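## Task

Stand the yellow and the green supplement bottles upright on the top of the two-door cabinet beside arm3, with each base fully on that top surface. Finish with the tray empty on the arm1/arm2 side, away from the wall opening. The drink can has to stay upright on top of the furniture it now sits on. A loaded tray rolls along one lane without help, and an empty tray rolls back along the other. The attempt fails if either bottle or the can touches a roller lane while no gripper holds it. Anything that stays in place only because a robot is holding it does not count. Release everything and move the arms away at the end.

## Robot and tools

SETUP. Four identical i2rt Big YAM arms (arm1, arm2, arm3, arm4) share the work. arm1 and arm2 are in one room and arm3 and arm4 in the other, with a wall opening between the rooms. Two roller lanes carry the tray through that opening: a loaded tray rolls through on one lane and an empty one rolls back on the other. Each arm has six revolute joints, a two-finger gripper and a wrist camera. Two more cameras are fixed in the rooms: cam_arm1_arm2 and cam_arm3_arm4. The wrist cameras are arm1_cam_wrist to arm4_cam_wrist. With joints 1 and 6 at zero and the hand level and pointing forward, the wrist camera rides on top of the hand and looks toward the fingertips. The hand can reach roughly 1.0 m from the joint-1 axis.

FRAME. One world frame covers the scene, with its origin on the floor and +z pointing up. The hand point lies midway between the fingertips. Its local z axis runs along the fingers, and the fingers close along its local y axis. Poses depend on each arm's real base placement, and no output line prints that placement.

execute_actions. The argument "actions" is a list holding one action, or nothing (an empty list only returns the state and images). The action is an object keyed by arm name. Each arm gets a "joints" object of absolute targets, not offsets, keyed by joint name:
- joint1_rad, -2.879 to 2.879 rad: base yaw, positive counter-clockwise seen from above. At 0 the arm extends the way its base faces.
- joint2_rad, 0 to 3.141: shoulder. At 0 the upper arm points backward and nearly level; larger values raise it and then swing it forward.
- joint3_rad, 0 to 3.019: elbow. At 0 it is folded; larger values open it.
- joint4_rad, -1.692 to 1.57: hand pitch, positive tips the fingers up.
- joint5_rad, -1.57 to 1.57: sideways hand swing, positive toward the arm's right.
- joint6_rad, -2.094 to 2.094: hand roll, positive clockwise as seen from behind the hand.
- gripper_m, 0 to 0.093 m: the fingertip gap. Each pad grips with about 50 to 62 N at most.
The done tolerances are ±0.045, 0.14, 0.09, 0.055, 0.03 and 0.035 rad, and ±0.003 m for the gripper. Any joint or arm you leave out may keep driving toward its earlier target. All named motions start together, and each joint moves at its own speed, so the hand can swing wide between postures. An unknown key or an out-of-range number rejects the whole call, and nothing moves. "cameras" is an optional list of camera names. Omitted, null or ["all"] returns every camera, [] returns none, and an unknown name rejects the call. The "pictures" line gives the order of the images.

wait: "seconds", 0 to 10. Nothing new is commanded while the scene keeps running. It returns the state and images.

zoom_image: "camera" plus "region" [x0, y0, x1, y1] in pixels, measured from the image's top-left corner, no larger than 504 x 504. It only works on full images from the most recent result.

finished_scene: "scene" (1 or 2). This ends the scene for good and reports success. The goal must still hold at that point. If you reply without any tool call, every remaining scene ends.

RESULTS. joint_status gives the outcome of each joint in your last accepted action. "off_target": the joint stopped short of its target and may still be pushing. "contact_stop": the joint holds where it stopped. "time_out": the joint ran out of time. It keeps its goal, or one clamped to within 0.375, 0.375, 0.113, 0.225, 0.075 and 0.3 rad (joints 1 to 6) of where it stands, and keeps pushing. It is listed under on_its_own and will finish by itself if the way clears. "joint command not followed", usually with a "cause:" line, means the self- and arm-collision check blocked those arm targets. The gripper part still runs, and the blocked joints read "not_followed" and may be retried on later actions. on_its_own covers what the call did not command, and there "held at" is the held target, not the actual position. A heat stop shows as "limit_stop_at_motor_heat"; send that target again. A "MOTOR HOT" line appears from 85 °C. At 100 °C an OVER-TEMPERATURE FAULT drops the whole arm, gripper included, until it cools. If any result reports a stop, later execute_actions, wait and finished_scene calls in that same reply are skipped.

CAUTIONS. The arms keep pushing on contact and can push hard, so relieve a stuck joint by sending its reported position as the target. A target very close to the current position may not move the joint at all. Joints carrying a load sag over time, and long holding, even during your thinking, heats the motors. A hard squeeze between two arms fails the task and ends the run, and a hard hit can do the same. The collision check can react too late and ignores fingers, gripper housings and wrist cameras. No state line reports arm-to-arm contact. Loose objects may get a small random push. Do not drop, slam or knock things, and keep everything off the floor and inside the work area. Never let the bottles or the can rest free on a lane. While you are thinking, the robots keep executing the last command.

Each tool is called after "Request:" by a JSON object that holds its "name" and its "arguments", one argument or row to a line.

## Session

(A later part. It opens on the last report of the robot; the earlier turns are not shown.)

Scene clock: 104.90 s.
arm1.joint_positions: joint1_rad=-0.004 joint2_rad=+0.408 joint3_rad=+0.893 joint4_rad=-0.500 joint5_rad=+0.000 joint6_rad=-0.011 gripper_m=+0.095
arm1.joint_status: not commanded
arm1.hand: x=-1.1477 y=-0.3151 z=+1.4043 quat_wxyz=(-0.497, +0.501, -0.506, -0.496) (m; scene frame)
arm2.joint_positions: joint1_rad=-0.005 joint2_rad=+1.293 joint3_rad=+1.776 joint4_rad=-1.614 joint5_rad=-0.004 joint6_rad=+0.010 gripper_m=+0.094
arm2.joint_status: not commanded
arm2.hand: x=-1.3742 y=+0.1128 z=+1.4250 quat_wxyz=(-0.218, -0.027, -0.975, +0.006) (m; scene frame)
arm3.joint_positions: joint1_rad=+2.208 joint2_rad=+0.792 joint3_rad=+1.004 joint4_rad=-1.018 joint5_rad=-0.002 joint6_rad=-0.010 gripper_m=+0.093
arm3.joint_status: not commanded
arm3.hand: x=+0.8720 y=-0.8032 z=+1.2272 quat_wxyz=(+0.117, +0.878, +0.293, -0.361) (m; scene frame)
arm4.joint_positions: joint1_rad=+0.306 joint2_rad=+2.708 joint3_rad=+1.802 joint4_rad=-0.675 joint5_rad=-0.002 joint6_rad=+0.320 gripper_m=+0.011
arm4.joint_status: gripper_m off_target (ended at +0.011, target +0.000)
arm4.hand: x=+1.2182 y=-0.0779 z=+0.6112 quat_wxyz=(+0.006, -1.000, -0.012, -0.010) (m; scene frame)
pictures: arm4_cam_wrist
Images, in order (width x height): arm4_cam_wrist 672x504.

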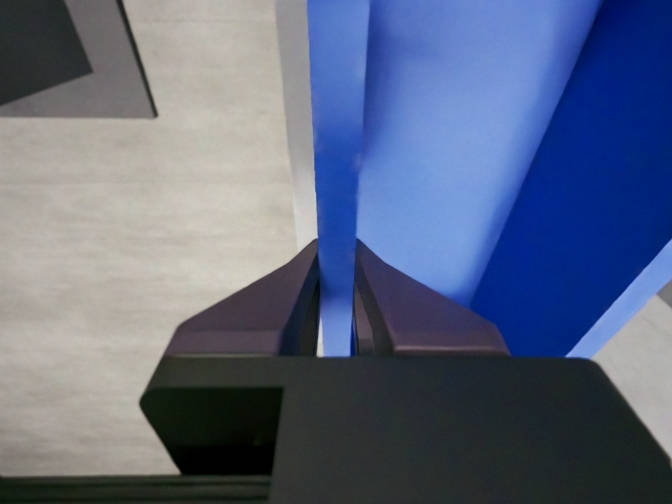

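Request:
{"name": "execute_actions", "arguments": {
  "actions": [
    {"arm4":{"joints":{"joint2_rad":2.04,"joint3_rad":1.76,"joint4_rad":-1.26}}}
  ],
  "cameras": ["cam_arm3_arm4"]
}}

Request:
{"name": "execute_actions", "arguments": {
  "actions": [
    {"arm4":{"joints":{"joint1_rad":-0.03,"joint6_rad":0.0}}}
  ],
  "cameras": ["arm4_cam_wrist","cam_arm3_arm4"]
}}

Scene clock: 107.20 s.
arm1.joint_positions: joint1_rad=-0.004 joint2_rad=+0.408 joint3_rad=+0.893 joint4_rad=-0.500 joint5_rad=+0.000 joint6_rad=-0.011 gripper_m=+0.095
arm1.joint_status: not commanded
arm1.hand: x=-1.1477 y=-0.3151 z=+1.4043 quat_wxyz=(-0.497, +0.501, -0.506, -0.496) (m; scene frame)
arm2.joint_positions: joint1_rad=-0.005 joint2_rad=+1.293 joint3_rad=+1.776 joint4_rad=-1.614 joint5_rad=-0.004 joint6_rad=+0.010 gripper_m=+0.094
arm2.joint_status: not commanded
arm2.hand: x=-1.3742 y=+0.1128 z=+1.4250 quat_wxyz=(-0.218, -0.027, -0.975, +0.006) (m; scene frame)
arm3.joint_positions: joint1_rad=+2.208 joint2_rad=+0.792 joint3_rad=+1.004 joint4_rad=-1.018 joint5_rad=-0.002 joint6_rad=-0.010 gripper_m=+0.093
arm3.joint_status: not commanded
arm3.hand: x=+0.8720 y=-0.8032 z=+1.2272 quat_wxyz=(+0.117, +0.878, +0.293, -0.361) (m; scene frame)
arm4.joint_positions: joint1_rad=+0.299 joint2_rad=+2.045 joint3_rad=+1.744 joint4_rad=-1.249 joint5_rad=-0.002 joint6_rad=+0.320 gripper_m=+0.011
arm4.joint_status: all done
arm4.hand: x=+1.2146 y=-0.0781 z=+1.0069 quat_wxyz=(+0.001, -1.000, -0.009, +0.004) (m; scene frame)
pictures: cam_arm3_arm4
Images, in order (width x height): cam_arm3_arm4 672x504.

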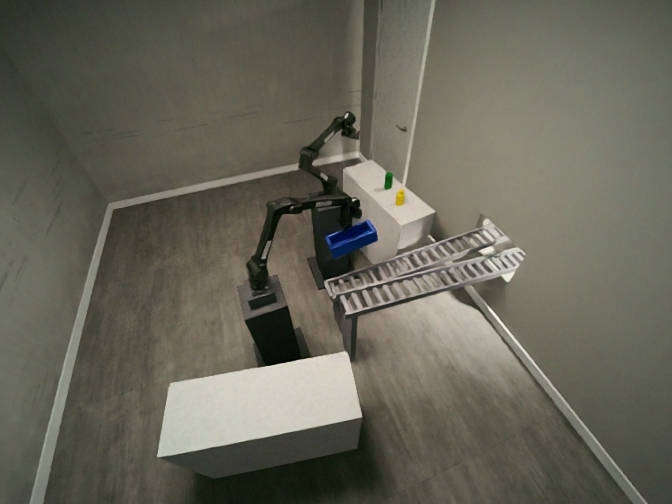

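Scene clock: 108.90 s.
arm1.joint_positions: joint1_rad=-0.004 joint2_rad=+0.408 joint3_rad=+0.893 joint4_rad=-0.500 joint5_rad=+0.000 joint6_rad=-0.011 gripper_m=+0.095
arm1.joint_status: not commanded
arm1.hand: x=-1.1477 y=-0.3151 z=+1.4043 quat_wxyz=(-0.497, +0.501, -0.506, -0.496) (m; scene frame)
arm2.joint_positions: joint1_rad=-0.005 joint2_rad=+1.293 joint3_rad=+1.776 joint4_rad=-1.614 joint5_rad=-0.004 joint6_rad=+0.010 gripper_m=+0.094
arm2.joint_status: not commanded
arm2.hand: x=-1.3742 y=+0.1128 z=+1.4250 quat_wxyz=(-0.218, -0.027, -0.975, +0.006) (m; scene frame)
arm3.joint_positions: joint1_rad=+2.208 joint2_rad=+0.792 joint3_rad=+1.004 joint4_rad=-1.018 joint5_rad=-0.002 joint6_rad=-0.010 gripper_m=+0.093
arm3.joint_status: not commanded
arm3.hand: x=+0.8720 y=-0.8032 z=+1.2272 quat_wxyz=(+0.117, +0.878, +0.293, -0.361) (m; scene frame)
arm4.joint_positions: joint1_rad=-0.023 joint2_rad=+2.045 joint3_rad=+1.744 joint4_rad=-1.249 joint5_rad=-0.002 joint6_rad=+0.009 gripper_m=+0.011
arm4.joint_status: all done
arm4.hand: x=+1.1793 y=+0.1195 z=+1.0088 quat_wxyz=(+0.004, -1.000, -0.003, +0.005) (m; scene frame)
pictures: arm4_cam_wrist, cam_arm3_arm4
Images, in order (width x height): arm4_cam_wrist 672x504, cam_arm3_arm4 672x504.

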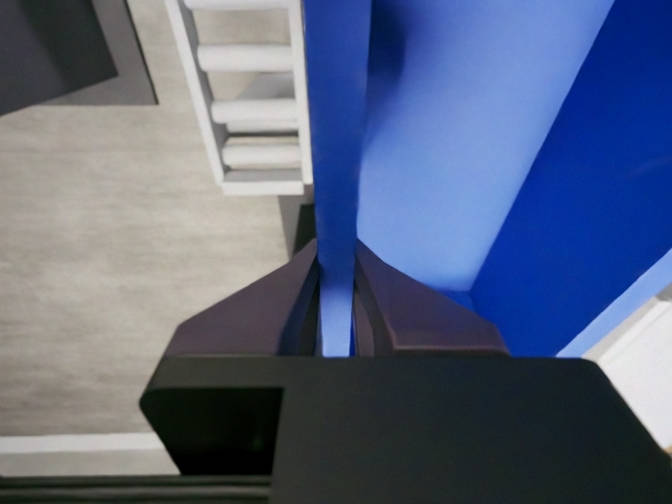

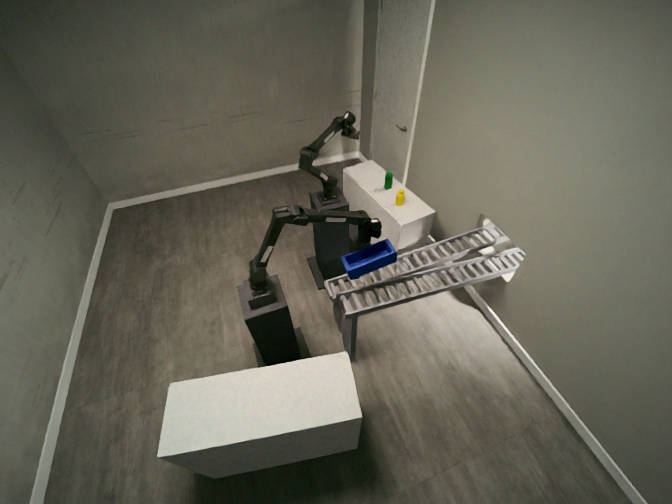

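Request:
{"name": "zoom_image", "arguments": {
  "camera": "cam_arm3_arm4",
  "region": [310,200,450,340]
}}

Region (310, 200, 450, 340) of cam_arm3_arm4's 672x504 image, scaled by 3.600, with more detail than that image has.

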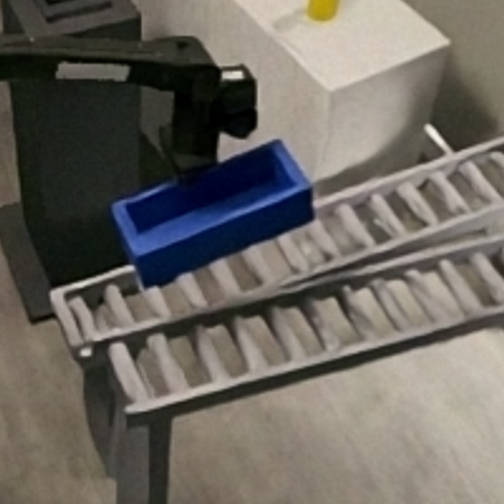

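Request:
{"name": "execute_actions", "arguments": {
  "actions": [
    {"arm4":{"joints":{"joint2_rad":2.17,"joint3_rad":1.65,"joint4_rad":-1.03}}}
  ],
  "cameras": ["arm4_cam_wrist","cam_arm3_arm4"]
}}

Request:
{"name": "zoom_image", "arguments": {
  "camera": "cam_arm3_arm4",
  "region": [310,200,450,340]
}}

Scene clock: 113.00 s.
arm1.joint_positions: joint1_rad=-0.004 joint2_rad=+0.408 joint3_rad=+0.893 joint4_rad=-0.500 joint5_rad=+0.000 joint6_rad=-0.011 gripper_m=+0.095
arm1.joint_status: not commanded
arm1.hand: x=-1.1477 y=-0.3151 z=+1.4043 quat_wxyz=(-0.497, +0.501, -0.506, -0.496) (m; scene frame)
arm2.joint_positions: joint1_rad=-0.005 joint2_rad=+1.293 joint3_rad=+1.776 joint4_rad=-1.614 joint5_rad=-0.004 joint6_rad=+0.010 gripper_m=+0.094
arm2.joint_status: not commanded
arm2.hand: x=-1.3742 y=+0.1128 z=+1.4250 quat_wxyz=(-0.218, -0.027, -0.975, +0.006) (m; scene frame)
arm3.joint_positions: joint1_rad=+2.208 joint2_rad=+0.792 joint3_rad=+1.004 joint4_rad=-1.018 joint5_rad=-0.002 joint6_rad=-0.010 gripper_m=+0.093
arm3.joint_status: not commanded
arm3.hand: x=+0.8720 y=-0.8032 z=+1.2272 quat_wxyz=(+0.117, +0.878, +0.293, -0.361) (m; scene frame)
arm4.joint_positions: joint1_rad=-0.023 joint2_rad=+2.211 joint3_rad=+1.630 joint4_rad=-1.042 joint5_rad=-0.002 joint6_rad=+0.008 gripper_m=+0.011
arm4.joint_status: all done
arm4.hand: x=+1.1970 y=+0.1214 z=+0.8703 quat_wxyz=(+0.005, -0.999, -0.004, -0.031) (m; scene frame)
pictures: arm4_cam_wrist, cam_arm3_arm4
Images, in order (width x height): arm4_cam_wrist 672x504, cam_arm3_arm4 672x504.

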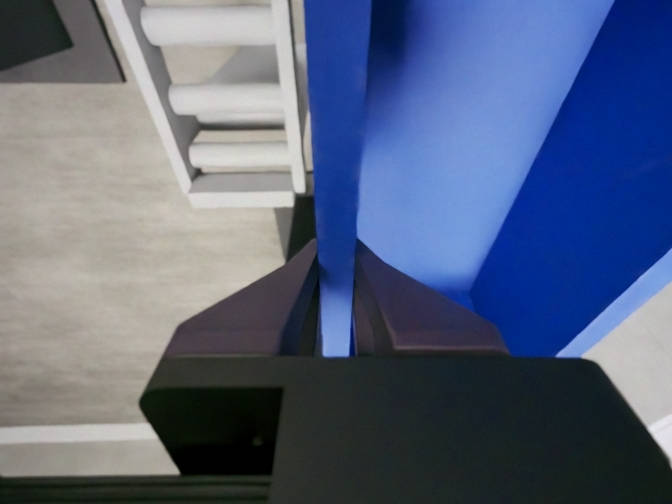

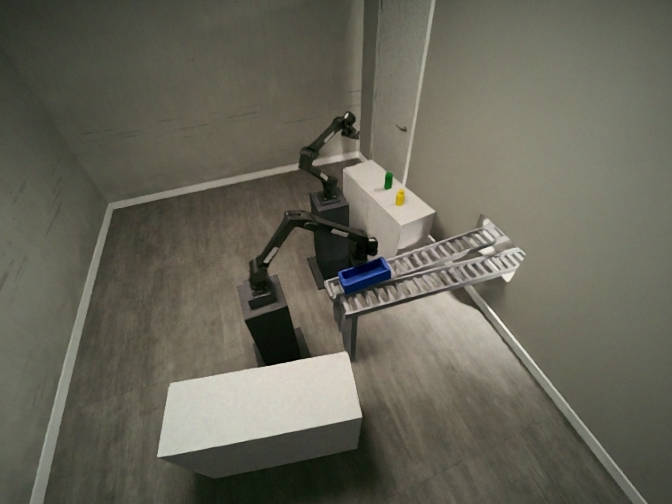

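Region (310, 200, 450, 340) of cam_arm3_arm4's 672x504 image, scaled by 3.600, with more detail than that image has.

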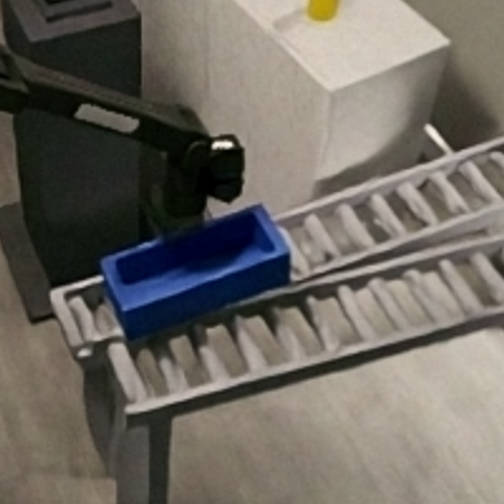

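Request:
{"name": "execute_actions", "arguments": {
  "actions": [
    {"arm4":{"joints":{"joint1_rad":-0.04,"joint2_rad":2.255,"joint3_rad":1.66,"joint4_rad":-0.96}}}
  ],
  "cameras": ["cam_arm3_arm4"]
}}

Request:
{"name": "zoom_image", "arguments": {
  "camera": "cam_arm3_arm4",
  "region": [310,200,450,340]
}}

Scene clock: 117.80 s.
arm1.joint_positions: joint1_rad=-0.004 joint2_rad=+0.408 joint3_rad=+0.893 joint4_rad=-0.500 joint5_rad=+0.000 joint6_rad=-0.011 gripper_m=+0.095
arm1.joint_status: not commanded
arm1.hand: x=-1.1477 y=-0.3151 z=+1.4043 quat_wxyz=(-0.497, +0.501, -0.506, -0.496) (m; scene frame)
arm2.joint_positions: joint1_rad=-0.005 joint2_rad=+1.293 joint3_rad=+1.776 joint4_rad=-1.614 joint5_rad=-0.004 joint6_rad=+0.010 gripper_m=+0.094
arm2.joint_status: not commanded
arm2.hand: x=-1.3742 y=+0.1128 z=+1.4250 quat_wxyz=(-0.218, -0.027, -0.975, +0.006) (m; scene frame)
arm3.joint_positions: joint1_rad=+2.208 joint2_rad=+0.792 joint3_rad=+1.004 joint4_rad=-1.018 joint5_rad=-0.002 joint6_rad=-0.010 gripper_m=+0.093
arm3.joint_status: not commanded
arm3.hand: x=+0.8720 y=-0.8032 z=+1.2272 quat_wxyz=(+0.117, +0.878, +0.293, -0.361) (m; scene frame)
arm4.joint_positions: joint1_rad=-0.032 joint2_rad=+2.262 joint3_rad=+1.630 joint4_rad=-0.973 joint5_rad=-0.002 joint6_rad=+0.008 gripper_m=+0.011
arm4.joint_status: all done
arm4.hand: x=+1.1908 y=+0.1272 z=+0.8394 quat_wxyz=(+0.005, -1.000, +0.001, -0.022) (m; scene frame)
pictures: cam_arm3_arm4
Images, in order (width x height): cam_arm3_arm4 672x504.

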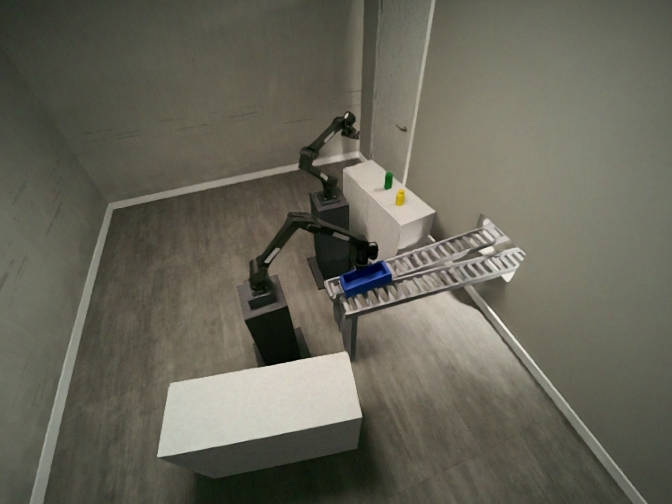

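Region (310, 200, 450, 340) of cam_arm3_arm4's 672x504 image, scaled by 3.600, with more detail than that image has.

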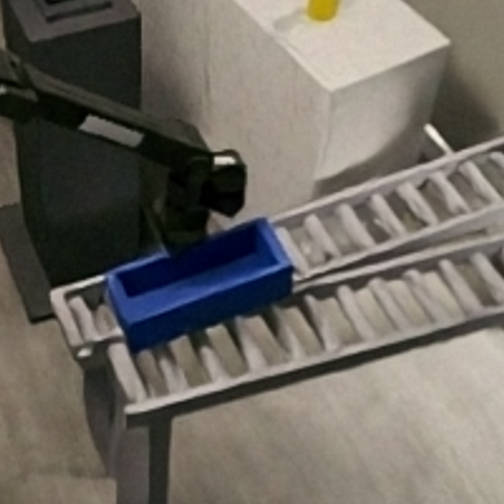

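Request:
{"name": "execute_actions", "arguments": {
  "actions": [
    {"arm4":{"joints":{"joint2_rad":2.34,"joint3_rad":1.67,"joint4_rad":-0.87}}}
  ],
  "cameras": ["cam_arm3_arm4","arm4_cam_wrist"]
}}

Request:
{"name": "zoom_image", "arguments": {
  "camera": "cam_arm3_arm4",
  "region": [310,200,450,340]
}}

Scene clock: 119.17 s.
arm1.joint_positions: joint1_rad=-0.004 joint2_rad=+0.408 joint3_rad=+0.893 joint4_rad=-0.500 joint5_rad=+0.000 joint6_rad=-0.011 gripper_m=+0.095
arm1.joint_status: not commanded
arm1.hand: x=-1.1477 y=-0.3151 z=+1.4043 quat_wxyz=(-0.497, +0.501, -0.506, -0.496) (m; scene frame)
arm2.joint_positions: joint1_rad=-0.005 joint2_rad=+1.293 joint3_rad=+1.776 joint4_rad=-1.614 joint5_rad=-0.004 joint6_rad=+0.010 gripper_m=+0.094
arm2.joint_status: not commanded
arm2.hand: x=-1.3742 y=+0.1128 z=+1.4250 quat_wxyz=(-0.218, -0.027, -0.975, +0.006) (m; scene frame)
arm3.joint_positions: joint1_rad=+2.208 joint2_rad=+0.792 joint3_rad=+1.004 joint4_rad=-1.018 joint5_rad=-0.002 joint6_rad=-0.010 gripper_m=+0.093
arm3.joint_status: not commanded
arm3.hand: x=+0.8720 y=-0.8032 z=+1.2272 quat_wxyz=(+0.117, +0.878, +0.293, -0.361) (m; scene frame)
arm4.joint_positions: joint1_rad=-0.032 joint2_rad=+2.328 joint3_rad=+1.631 joint4_rad=-0.889 joint5_rad=-0.002 joint6_rad=+0.005 gripper_m=+0.011
arm4.joint_status: all done
arm4.hand: x=+1.1862 y=+0.1277 z=+0.7997 quat_wxyz=(+0.005, -1.000, +0.000, -0.013) (m; scene frame)
pictures: arm4_cam_wrist, cam_arm3_arm4
Images, in order (width x height): arm4_cam_wrist 672x504, cam_arm3_arm4 672x504.

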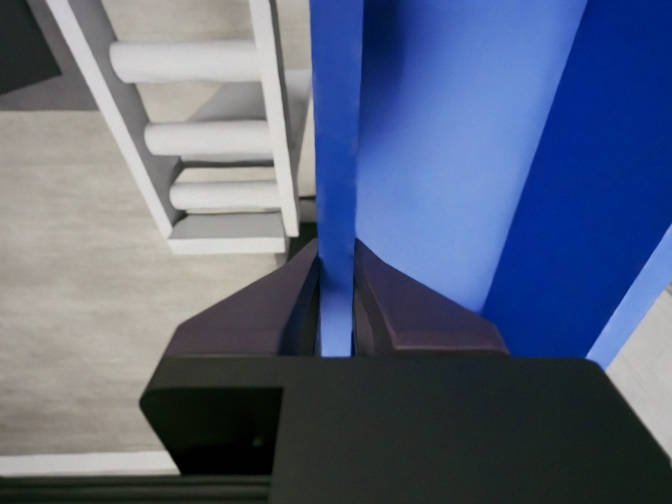

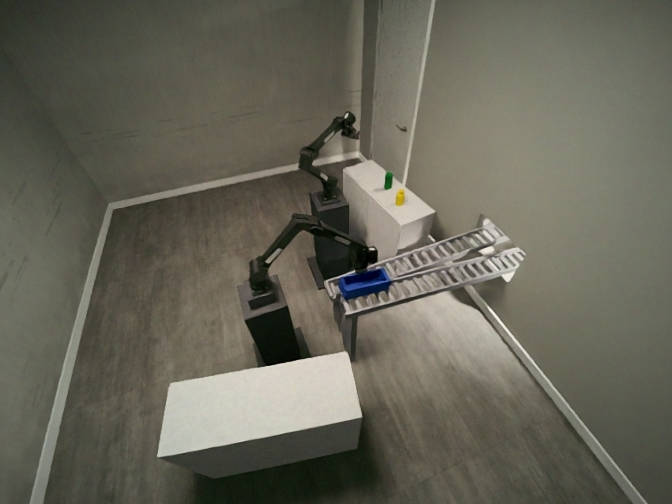

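Region (310, 200, 450, 340) of cam_arm3_arm4's 672x504 image, scaled by 3.600, with more detail than that image has.

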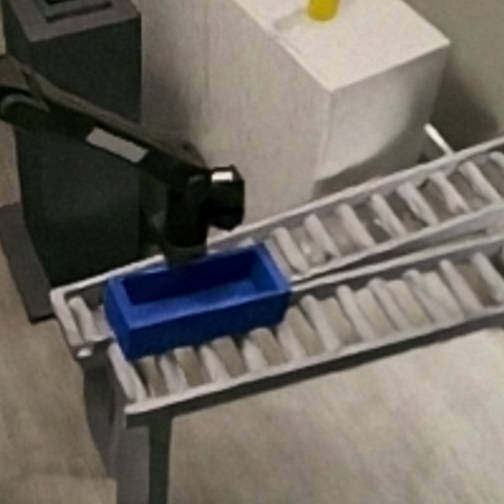

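Request:
{"name": "execute_actions", "arguments": {
  "actions": [
    {"arm4":{"joints":{"joint1_rad":-0.088,"joint6_rad":-0.06,"joint2_rad":2.36,"joint3_rad":1.67,"joint4_rad":-0.85}}}
  ],
  "cameras": ["cam_arm3_arm4","arm4_cam_wrist"]
}}

Request:
{"name": "zoom_image", "arguments": {
  "camera": "cam_arm3_arm4",
  "region": [310,200,450,340]
}}

Scene clock: 121.80 s.
arm1.joint_positions: joint1_rad=-0.004 joint2_rad=+0.408 joint3_rad=+0.893 joint4_rad=-0.500 joint5_rad=+0.000 joint6_rad=-0.011 gripper_m=+0.095
arm1.joint_status: not commanded
arm1.hand: x=-1.1477 y=-0.3151 z=+1.4043 quat_wxyz=(-0.497, +0.501, -0.506, -0.496) (m; scene frame)
arm2.joint_positions: joint1_rad=-0.005 joint2_rad=+1.293 joint3_rad=+1.776 joint4_rad=-1.614 joint5_rad=-0.004 joint6_rad=+0.010 gripper_m=+0.094
arm2.joint_status: not commanded
arm2.hand: x=-1.3742 y=+0.1128 z=+1.4250 quat_wxyz=(-0.218, -0.027, -0.975, +0.006) (m; scene frame)
arm3.joint_positions: joint1_rad=+2.208 joint2_rad=+0.792 joint3_rad=+1.004 joint4_rad=-1.018 joint5_rad=-0.002 joint6_rad=-0.010 gripper_m=+0.093
arm3.joint_status: not commanded
arm3.hand: x=+0.8720 y=-0.8032 z=+1.2272 quat_wxyz=(+0.117, +0.878, +0.293, -0.361) (m; scene frame)
arm4.joint_positions: joint1_rad=-0.084 joint2_rad=+2.330 joint3_rad=+1.631 joint4_rad=-0.875 joint5_rad=-0.005 joint6_rad=-0.043 gripper_m=+0.011
arm4.joint_status: all done
arm4.hand: x=+1.1841 y=+0.1598 z=+0.7986 quat_wxyz=(+0.003, -1.000, +0.001, -0.007) (m; scene frame)
pictures: arm4_cam_wrist, cam_arm3_arm4
Images, in order (width x height): arm4_cam_wrist 672x504, cam_arm3_arm4 672x504.

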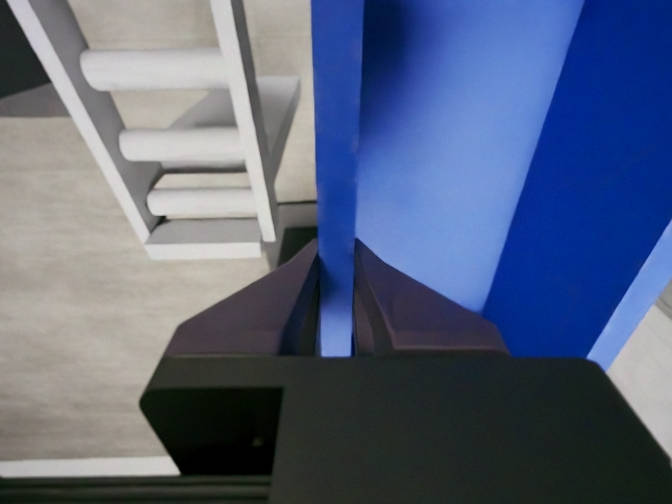

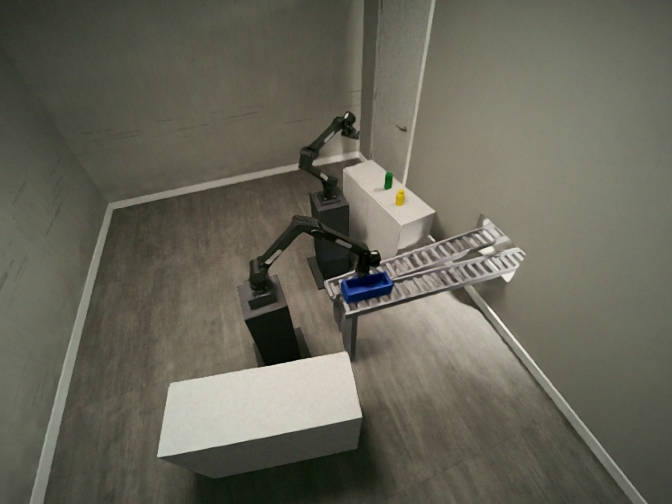

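Region (310, 200, 450, 340) of cam_arm3_arm4's 672x504 image, scaled by 3.600, with more detail than that image has.

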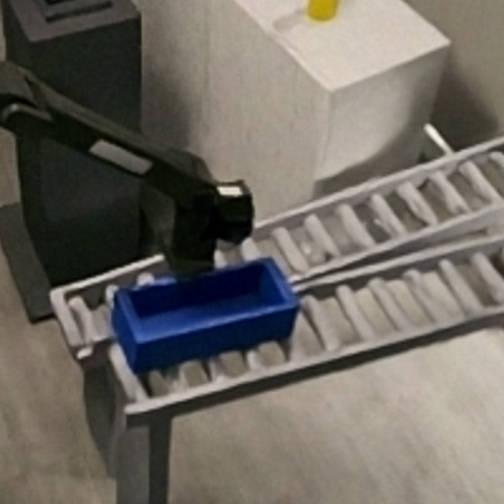

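Request:
{"name": "execute_actions", "arguments": {
  "actions": [
    {"arm3":{"joints":{"joint1_rad":0.25,"joint2_rad":1.29,"joint3_rad":1.82,"joint4_rad":-1.55,"joint6_rad":0}}}
  ],
  "cameras": ["cam_arm3_arm4","arm3_cam_wrist"]
}}

Scene clock: 124.83 s.
arm1.joint_positions: joint1_rad=-0.004 joint2_rad=+0.408 joint3_rad=+0.893 joint4_rad=-0.500 joint5_rad=+0.000 joint6_rad=-0.011 gripper_m=+0.095
arm1.joint_status: not commanded
arm1.hand: x=-1.1477 y=-0.3151 z=+1.4043 quat_wxyz=(-0.497, +0.501, -0.506, -0.496) (m; scene frame)
arm2.joint_positions: joint1_rad=-0.005 joint2_rad=+1.293 joint3_rad=+1.776 joint4_rad=-1.614 joint5_rad=-0.004 joint6_rad=+0.010 gripper_m=+0.094
arm2.joint_status: not commanded
arm2.hand: x=-1.3742 y=+0.1128 z=+1.4250 quat_wxyz=(-0.218, -0.027, -0.975, +0.006) (m; scene frame)
arm3.joint_positions: joint1_rad=+0.246 joint2_rad=+1.311 joint3_rad=+1.772 joint4_rad=-1.540 joint5_rad=-0.001 joint6_rad=-0.010 gripper_m=+0.093
arm3.joint_status: all done
arm3.hand: x=+1.0475 y=-0.1613 z=+1.3371 quat_wxyz=(-0.145, +0.766, -0.596, -0.194) (m; scene frame)
arm4.joint_positions: joint1_rad=-0.084 joint2_rad=+2.330 joint3_rad=+1.631 joint4_rad=-0.875 joint5_rad=-0.005 joint6_rad=-0.043 gripper_m=+0.011
arm4.joint_status: not commanded
arm4.hand: x=+1.1841 y=+0.1598 z=+0.7986 quat_wxyz=(+0.003, -1.000, +0.001, -0.007) (m; scene frame)
pictures: arm3_cam_wrist, cam_arm3_arm4
Images, in order (width x height): arm3_cam_wrist 672x504, cam_arm3_arm4 672x504.

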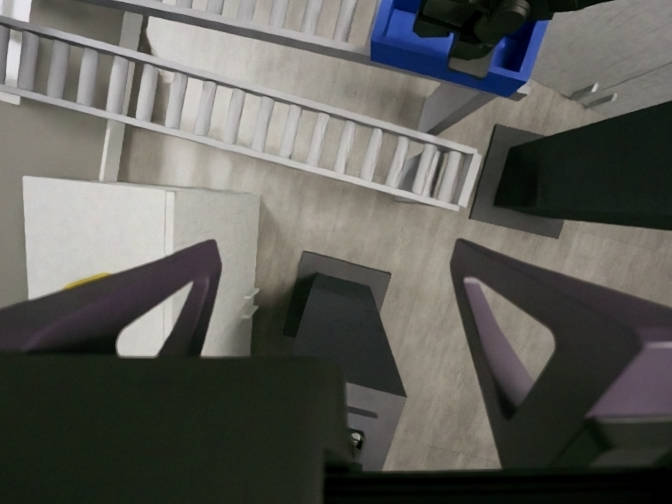

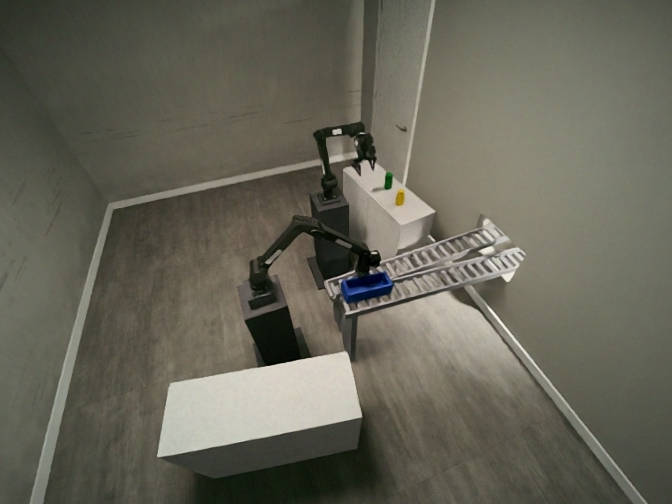

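Request:
{"name": "zoom_image", "arguments": {
  "camera": "arm3_cam_wrist",
  "region": [280,0,580,130]
}}

Region (280, 0, 580, 130) of arm3_cam_wrist's 672x504 image, scaled by 1.680, with more detail than that image has; it fills the top 218 rows of this view, and the rest is white.

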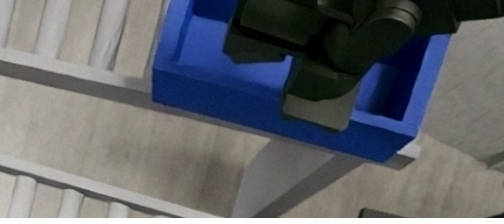

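Request:
{"name": "execute_actions", "arguments": {
  "actions": [
    {"arm4":{"joints":{"joint1_rad":-0.138,"joint6_rad":-0.13}}}
  ],
  "cameras": ["cam_arm3_arm4","arm3_cam_wrist"]
}}

Request:
{"name": "zoom_image", "arguments": {
  "camera": "arm3_cam_wrist",
  "region": [280,0,580,130]
}}

Request:
{"name": "zoom_image", "arguments": {
  "camera": "cam_arm3_arm4",
  "region": [310,200,450,340]
}}

Scene clock: 127.47 s.
arm1.joint_positions: joint1_rad=-0.004 joint2_rad=+0.408 joint3_rad=+0.893 joint4_rad=-0.500 joint5_rad=+0.000 joint6_rad=-0.011 gripper_m=+0.095
arm1.joint_status: not commanded
arm1.hand: x=-1.1477 y=-0.3151 z=+1.4043 quat_wxyz=(-0.497, +0.501, -0.506, -0.496) (m; scene frame)
arm2.joint_positions: joint1_rad=-0.005 joint2_rad=+1.293 joint3_rad=+1.776 joint4_rad=-1.614 joint5_rad=-0.004 joint6_rad=+0.010 gripper_m=+0.094
arm2.joint_status: not commanded
arm2.hand: x=-1.3742 y=+0.1128 z=+1.4250 quat_wxyz=(-0.218, -0.027, -0.975, +0.006) (m; scene frame)
arm3.joint_positions: joint1_rad=+0.246 joint2_rad=+1.311 joint3_rad=+1.772 joint4_rad=-1.540 joint5_rad=-0.001 joint6_rad=-0.010 gripper_m=+0.093
arm3.joint_status: not commanded
arm3.hand: x=+1.0475 y=-0.1613 z=+1.3371 quat_wxyz=(-0.145, +0.766, -0.596, -0.194) (m; scene frame)
arm4.joint_positions: joint1_rad=-0.139 joint2_rad=+2.361 joint3_rad=+1.631 joint4_rad=-0.861 joint5_rad=-0.006 joint6_rad=-0.121 gripper_m=+0.011
arm4.joint_status: all done
arm4.hand: x=+1.1917 y=+0.1930 z=+0.7808 quat_wxyz=(+0.002, -1.000, -0.010, -0.015) (m; scene frame)
pictures: arm3_cam_wrist, cam_arm3_arm4
Images, in order (width x height): arm3_cam_wrist 672x504, cam_arm3_arm4 672x504.

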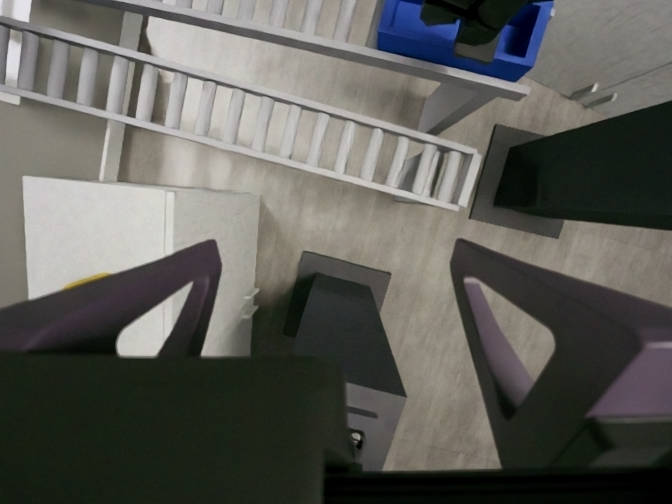

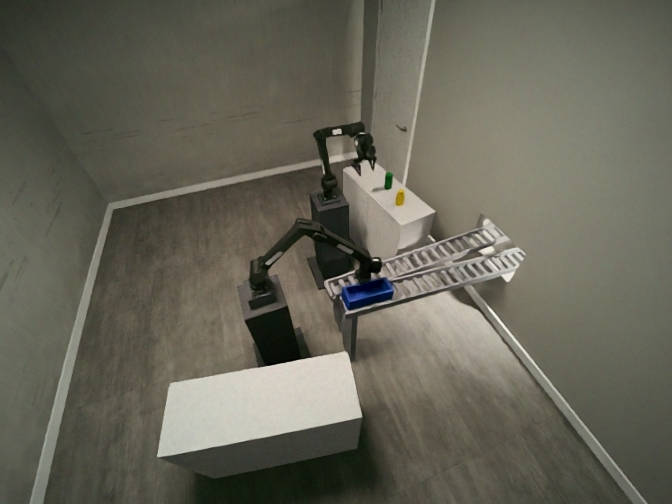

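Region (280, 0, 580, 130) of arm3_cam_wrist's 672x504 image, scaled by 1.680, with more detail than that image has; it fills the top 218 rows of this view, and the rest is white.

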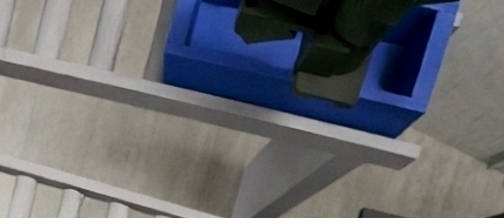

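Region (310, 200, 450, 340) of cam_arm3_arm4's 672x504 image, scaled by 3.600, with more detail than that image has.

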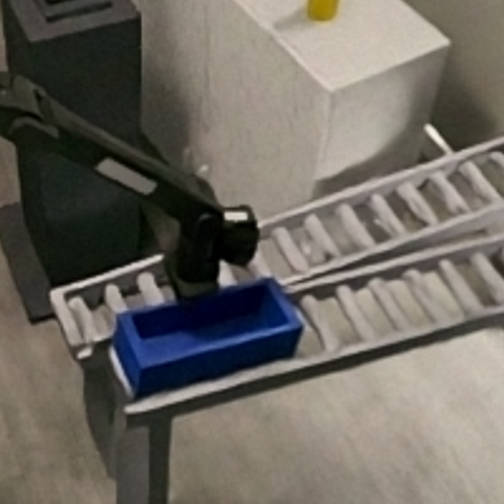

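Request:
{"name": "execute_actions", "arguments": {
  "actions": [
    {"arm4":{"joints":{"joint2_rad":2.40,"joint4_rad":-0.82}}}
  ],
  "cameras": ["cam_arm3_arm4","arm3_cam_wrist"]
}}

Request:
{"name": "zoom_image", "arguments": {
  "camera": "arm3_cam_wrist",
  "region": [280,0,580,130]
}}

Request:
{"name": "zoom_image", "arguments": {
  "camera": "cam_arm3_arm4",
  "region": [310,200,450,340]
}}

Scene clock: 128.90 s.
arm1.joint_positions: joint1_rad=-0.004 joint2_rad=+0.408 joint3_rad=+0.893 joint4_rad=-0.500 joint5_rad=+0.000 joint6_rad=-0.011 gripper_m=+0.095
arm1.joint_status: not commanded
arm1.hand: x=-1.1477 y=-0.3151 z=+1.4043 quat_wxyz=(-0.497, +0.501, -0.506, -0.496) (m; scene frame)
arm2.joint_positions: joint1_rad=-0.005 joint2_rad=+1.293 joint3_rad=+1.776 joint4_rad=-1.614 joint5_rad=-0.004 joint6_rad=+0.010 gripper_m=+0.094
arm2.joint_status: not commanded
arm2.hand: x=-1.3742 y=+0.1128 z=+1.4250 quat_wxyz=(-0.218, -0.027, -0.975, +0.006) (m; scene frame)
arm3.joint_positions: joint1_rad=+0.246 joint2_rad=+1.311 joint3_rad=+1.772 joint4_rad=-1.540 joint5_rad=-0.001 joint6_rad=-0.010 gripper_m=+0.093
arm3.joint_status: not commanded
arm3.hand: x=+1.0475 y=-0.1613 z=+1.3371 quat_wxyz=(-0.145, +0.766, -0.596, -0.194) (m; scene frame)
arm4.joint_positions: joint1_rad=-0.139 joint2_rad=+2.364 joint3_rad=+1.631 joint4_rad=-0.841 joint5_rad=-0.006 joint6_rad=-0.121 gripper_m=+0.011
arm4.joint_status: all done
arm4.hand: x=+1.1877 y=+0.1935 z=+0.7786 quat_wxyz=(+0.003, -1.000, -0.010, -0.007) (m; scene frame)
pictures: arm3_cam_wrist, cam_arm3_arm4
Images, in order (width x height): arm3_cam_wrist 672x504, cam_arm3_arm4 672x504.

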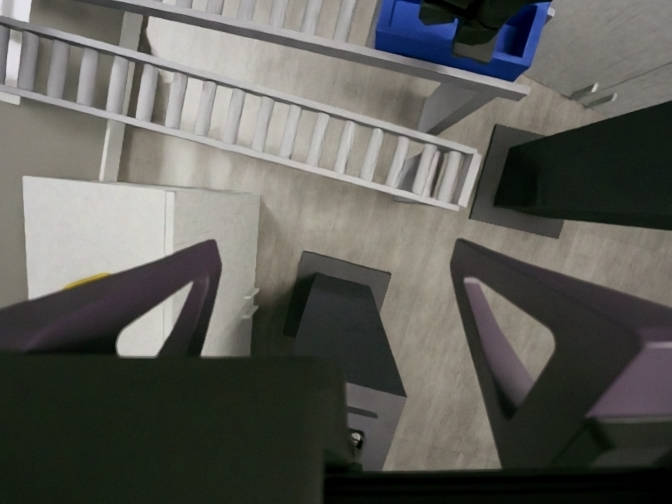

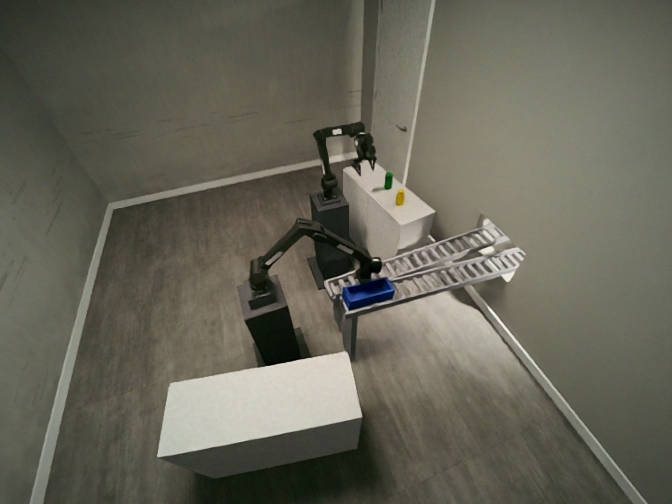

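Region (280, 0, 580, 130) of arm3_cam_wrist's 672x504 image, scaled by 1.680, with more detail than that image has; it fills the top 218 rows of this view, and the rest is white.

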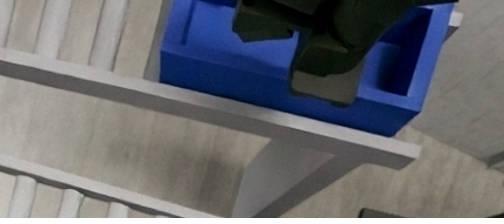

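Region (310, 200, 450, 340) of cam_arm3_arm4's 672x504 image, scaled by 3.600, with more detail than that image has.

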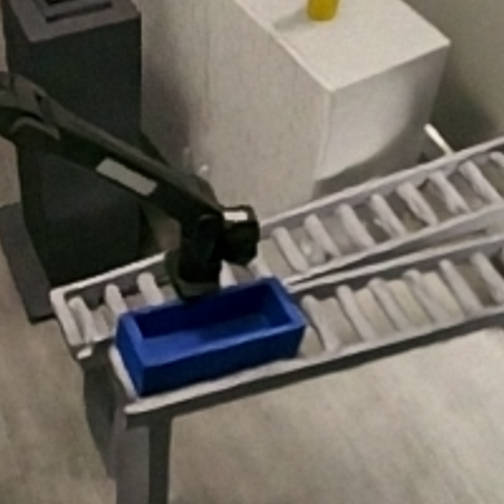

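Request:
{"name": "execute_actions", "arguments": {
  "actions": [
    {"arm4":{"joints":{"joint2_rad":2.36,"gripper_m":0.035}}}
  ],
  "cameras": ["cam_arm3_arm4","arm3_cam_wrist"]
}}

Request:
{"name": "execute_actions", "arguments": {
  "actions": [
    {"arm4":{"joints":{"joint2_rad":2.2,"joint4_rad":-1.0}}}
  ],
  "cameras": ["cam_arm3_arm4","arm4_cam_wrist"]
}}

Scene clock: 130.03 s.
arm1.joint_positions: joint1_rad=-0.004 joint2_rad=+0.408 joint3_rad=+0.893 joint4_rad=-0.500 joint5_rad=+0.000 joint6_rad=-0.011 gripper_m=+0.095
arm1.joint_status: not commanded
arm1.hand: x=-1.1477 y=-0.3151 z=+1.4043 quat_wxyz=(-0.497, +0.501, -0.506, -0.496) (m; scene frame)
arm2.joint_positions: joint1_rad=-0.005 joint2_rad=+1.293 joint3_rad=+1.776 joint4_rad=-1.614 joint5_rad=-0.004 joint6_rad=+0.010 gripper_m=+0.094
arm2.joint_status: not commanded
arm2.hand: x=-1.3742 y=+0.1128 z=+1.4250 quat_wxyz=(-0.218, -0.027, -0.975, +0.006) (m; scene frame)
arm3.joint_positions: joint1_rad=+0.246 joint2_rad=+1.311 joint3_rad=+1.772 joint4_rad=-1.540 joint5_rad=-0.001 joint6_rad=-0.010 gripper_m=+0.093
arm3.joint_status: not commanded
arm3.hand: x=+1.0475 y=-0.1613 z=+1.3371 quat_wxyz=(-0.145, +0.766, -0.596, -0.194) (m; scene frame)
arm4.joint_positions: joint1_rad=-0.139 joint2_rad=+2.364 joint3_rad=+1.631 joint4_rad=-0.834 joint5_rad=-0.004 joint6_rad=-0.121 gripper_m=+0.035
arm4.joint_status: all done
arm4.hand: x=+1.1859 y=+0.1939 z=+0.7786 quat_wxyz=(+0.004, -1.000, -0.010, -0.003) (m; scene frame)
pictures: arm3_cam_wrist, cam_arm3_arm4
Images, in order (width x height): arm3_cam_wrist 672x504, cam_arm3_arm4 672x504.

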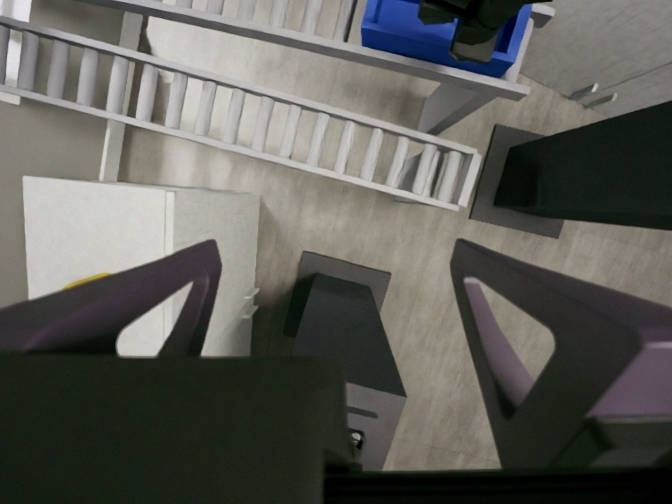

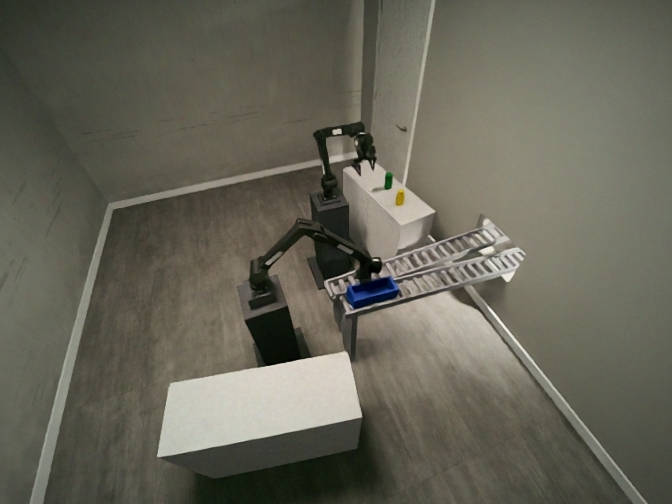

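Scene clock: 131.43 s.
arm1.joint_positions: joint1_rad=-0.004 joint2_rad=+0.408 joint3_rad=+0.893 joint4_rad=-0.500 joint5_rad=+0.000 joint6_rad=-0.011 gripper_m=+0.095
arm1.joint_status: not commanded
arm1.hand: x=-1.1477 y=-0.3151 z=+1.4043 quat_wxyz=(-0.497, +0.501, -0.506, -0.496) (m; scene frame)
arm2.joint_positions: joint1_rad=-0.005 joint2_rad=+1.293 joint3_rad=+1.776 joint4_rad=-1.614 joint5_rad=-0.004 joint6_rad=+0.010 gripper_m=+0.094
arm2.joint_status: not commanded
arm2.hand: x=-1.3742 y=+0.1128 z=+1.4250 quat_wxyz=(-0.218, -0.027, -0.975, +0.006) (m; scene frame)
arm3.joint_positions: joint1_rad=+0.246 joint2_rad=+1.311 joint3_rad=+1.772 joint4_rad=-1.540 joint5_rad=-0.001 joint6_rad=-0.010 gripper_m=+0.093
arm3.joint_status: not commanded
arm3.hand: x=+1.0475 y=-0.1613 z=+1.3371 quat_wxyz=(-0.145, +0.766, -0.596, -0.194) (m; scene frame)
arm4.joint_positions: joint1_rad=-0.139 joint2_rad=+2.201 joint3_rad=+1.631 joint4_rad=-0.989 joint5_rad=-0.004 joint6_rad=-0.121 gripper_m=+0.035
arm4.joint_status: all done
arm4.hand: x=+1.1846 y=+0.1928 z=+0.8769 quat_wxyz=(+0.004, -1.000, -0.010, +0.001) (m; scene frame)
pictures: arm4_cam_wrist, cam_arm3_arm4
Images, in order (width x height): arm4_cam_wrist 672x504, cam_arm3_arm4 672x504.

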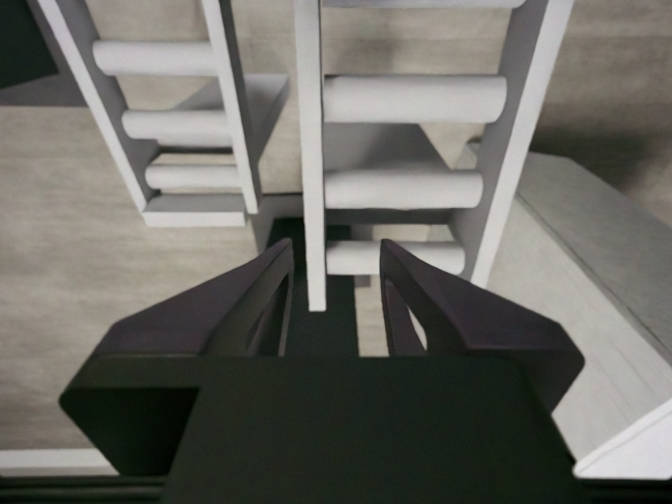

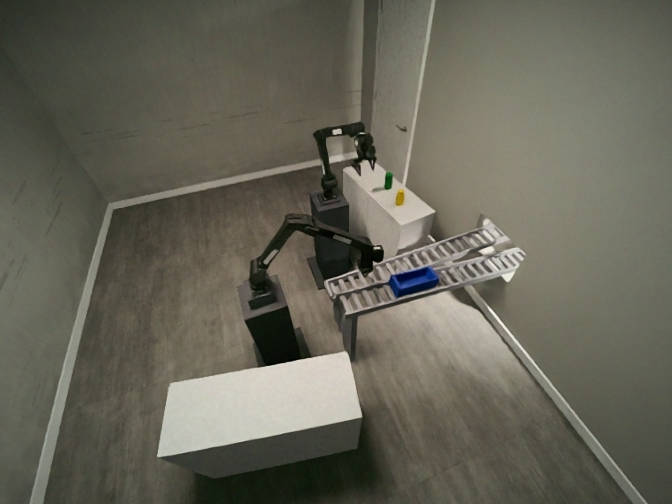

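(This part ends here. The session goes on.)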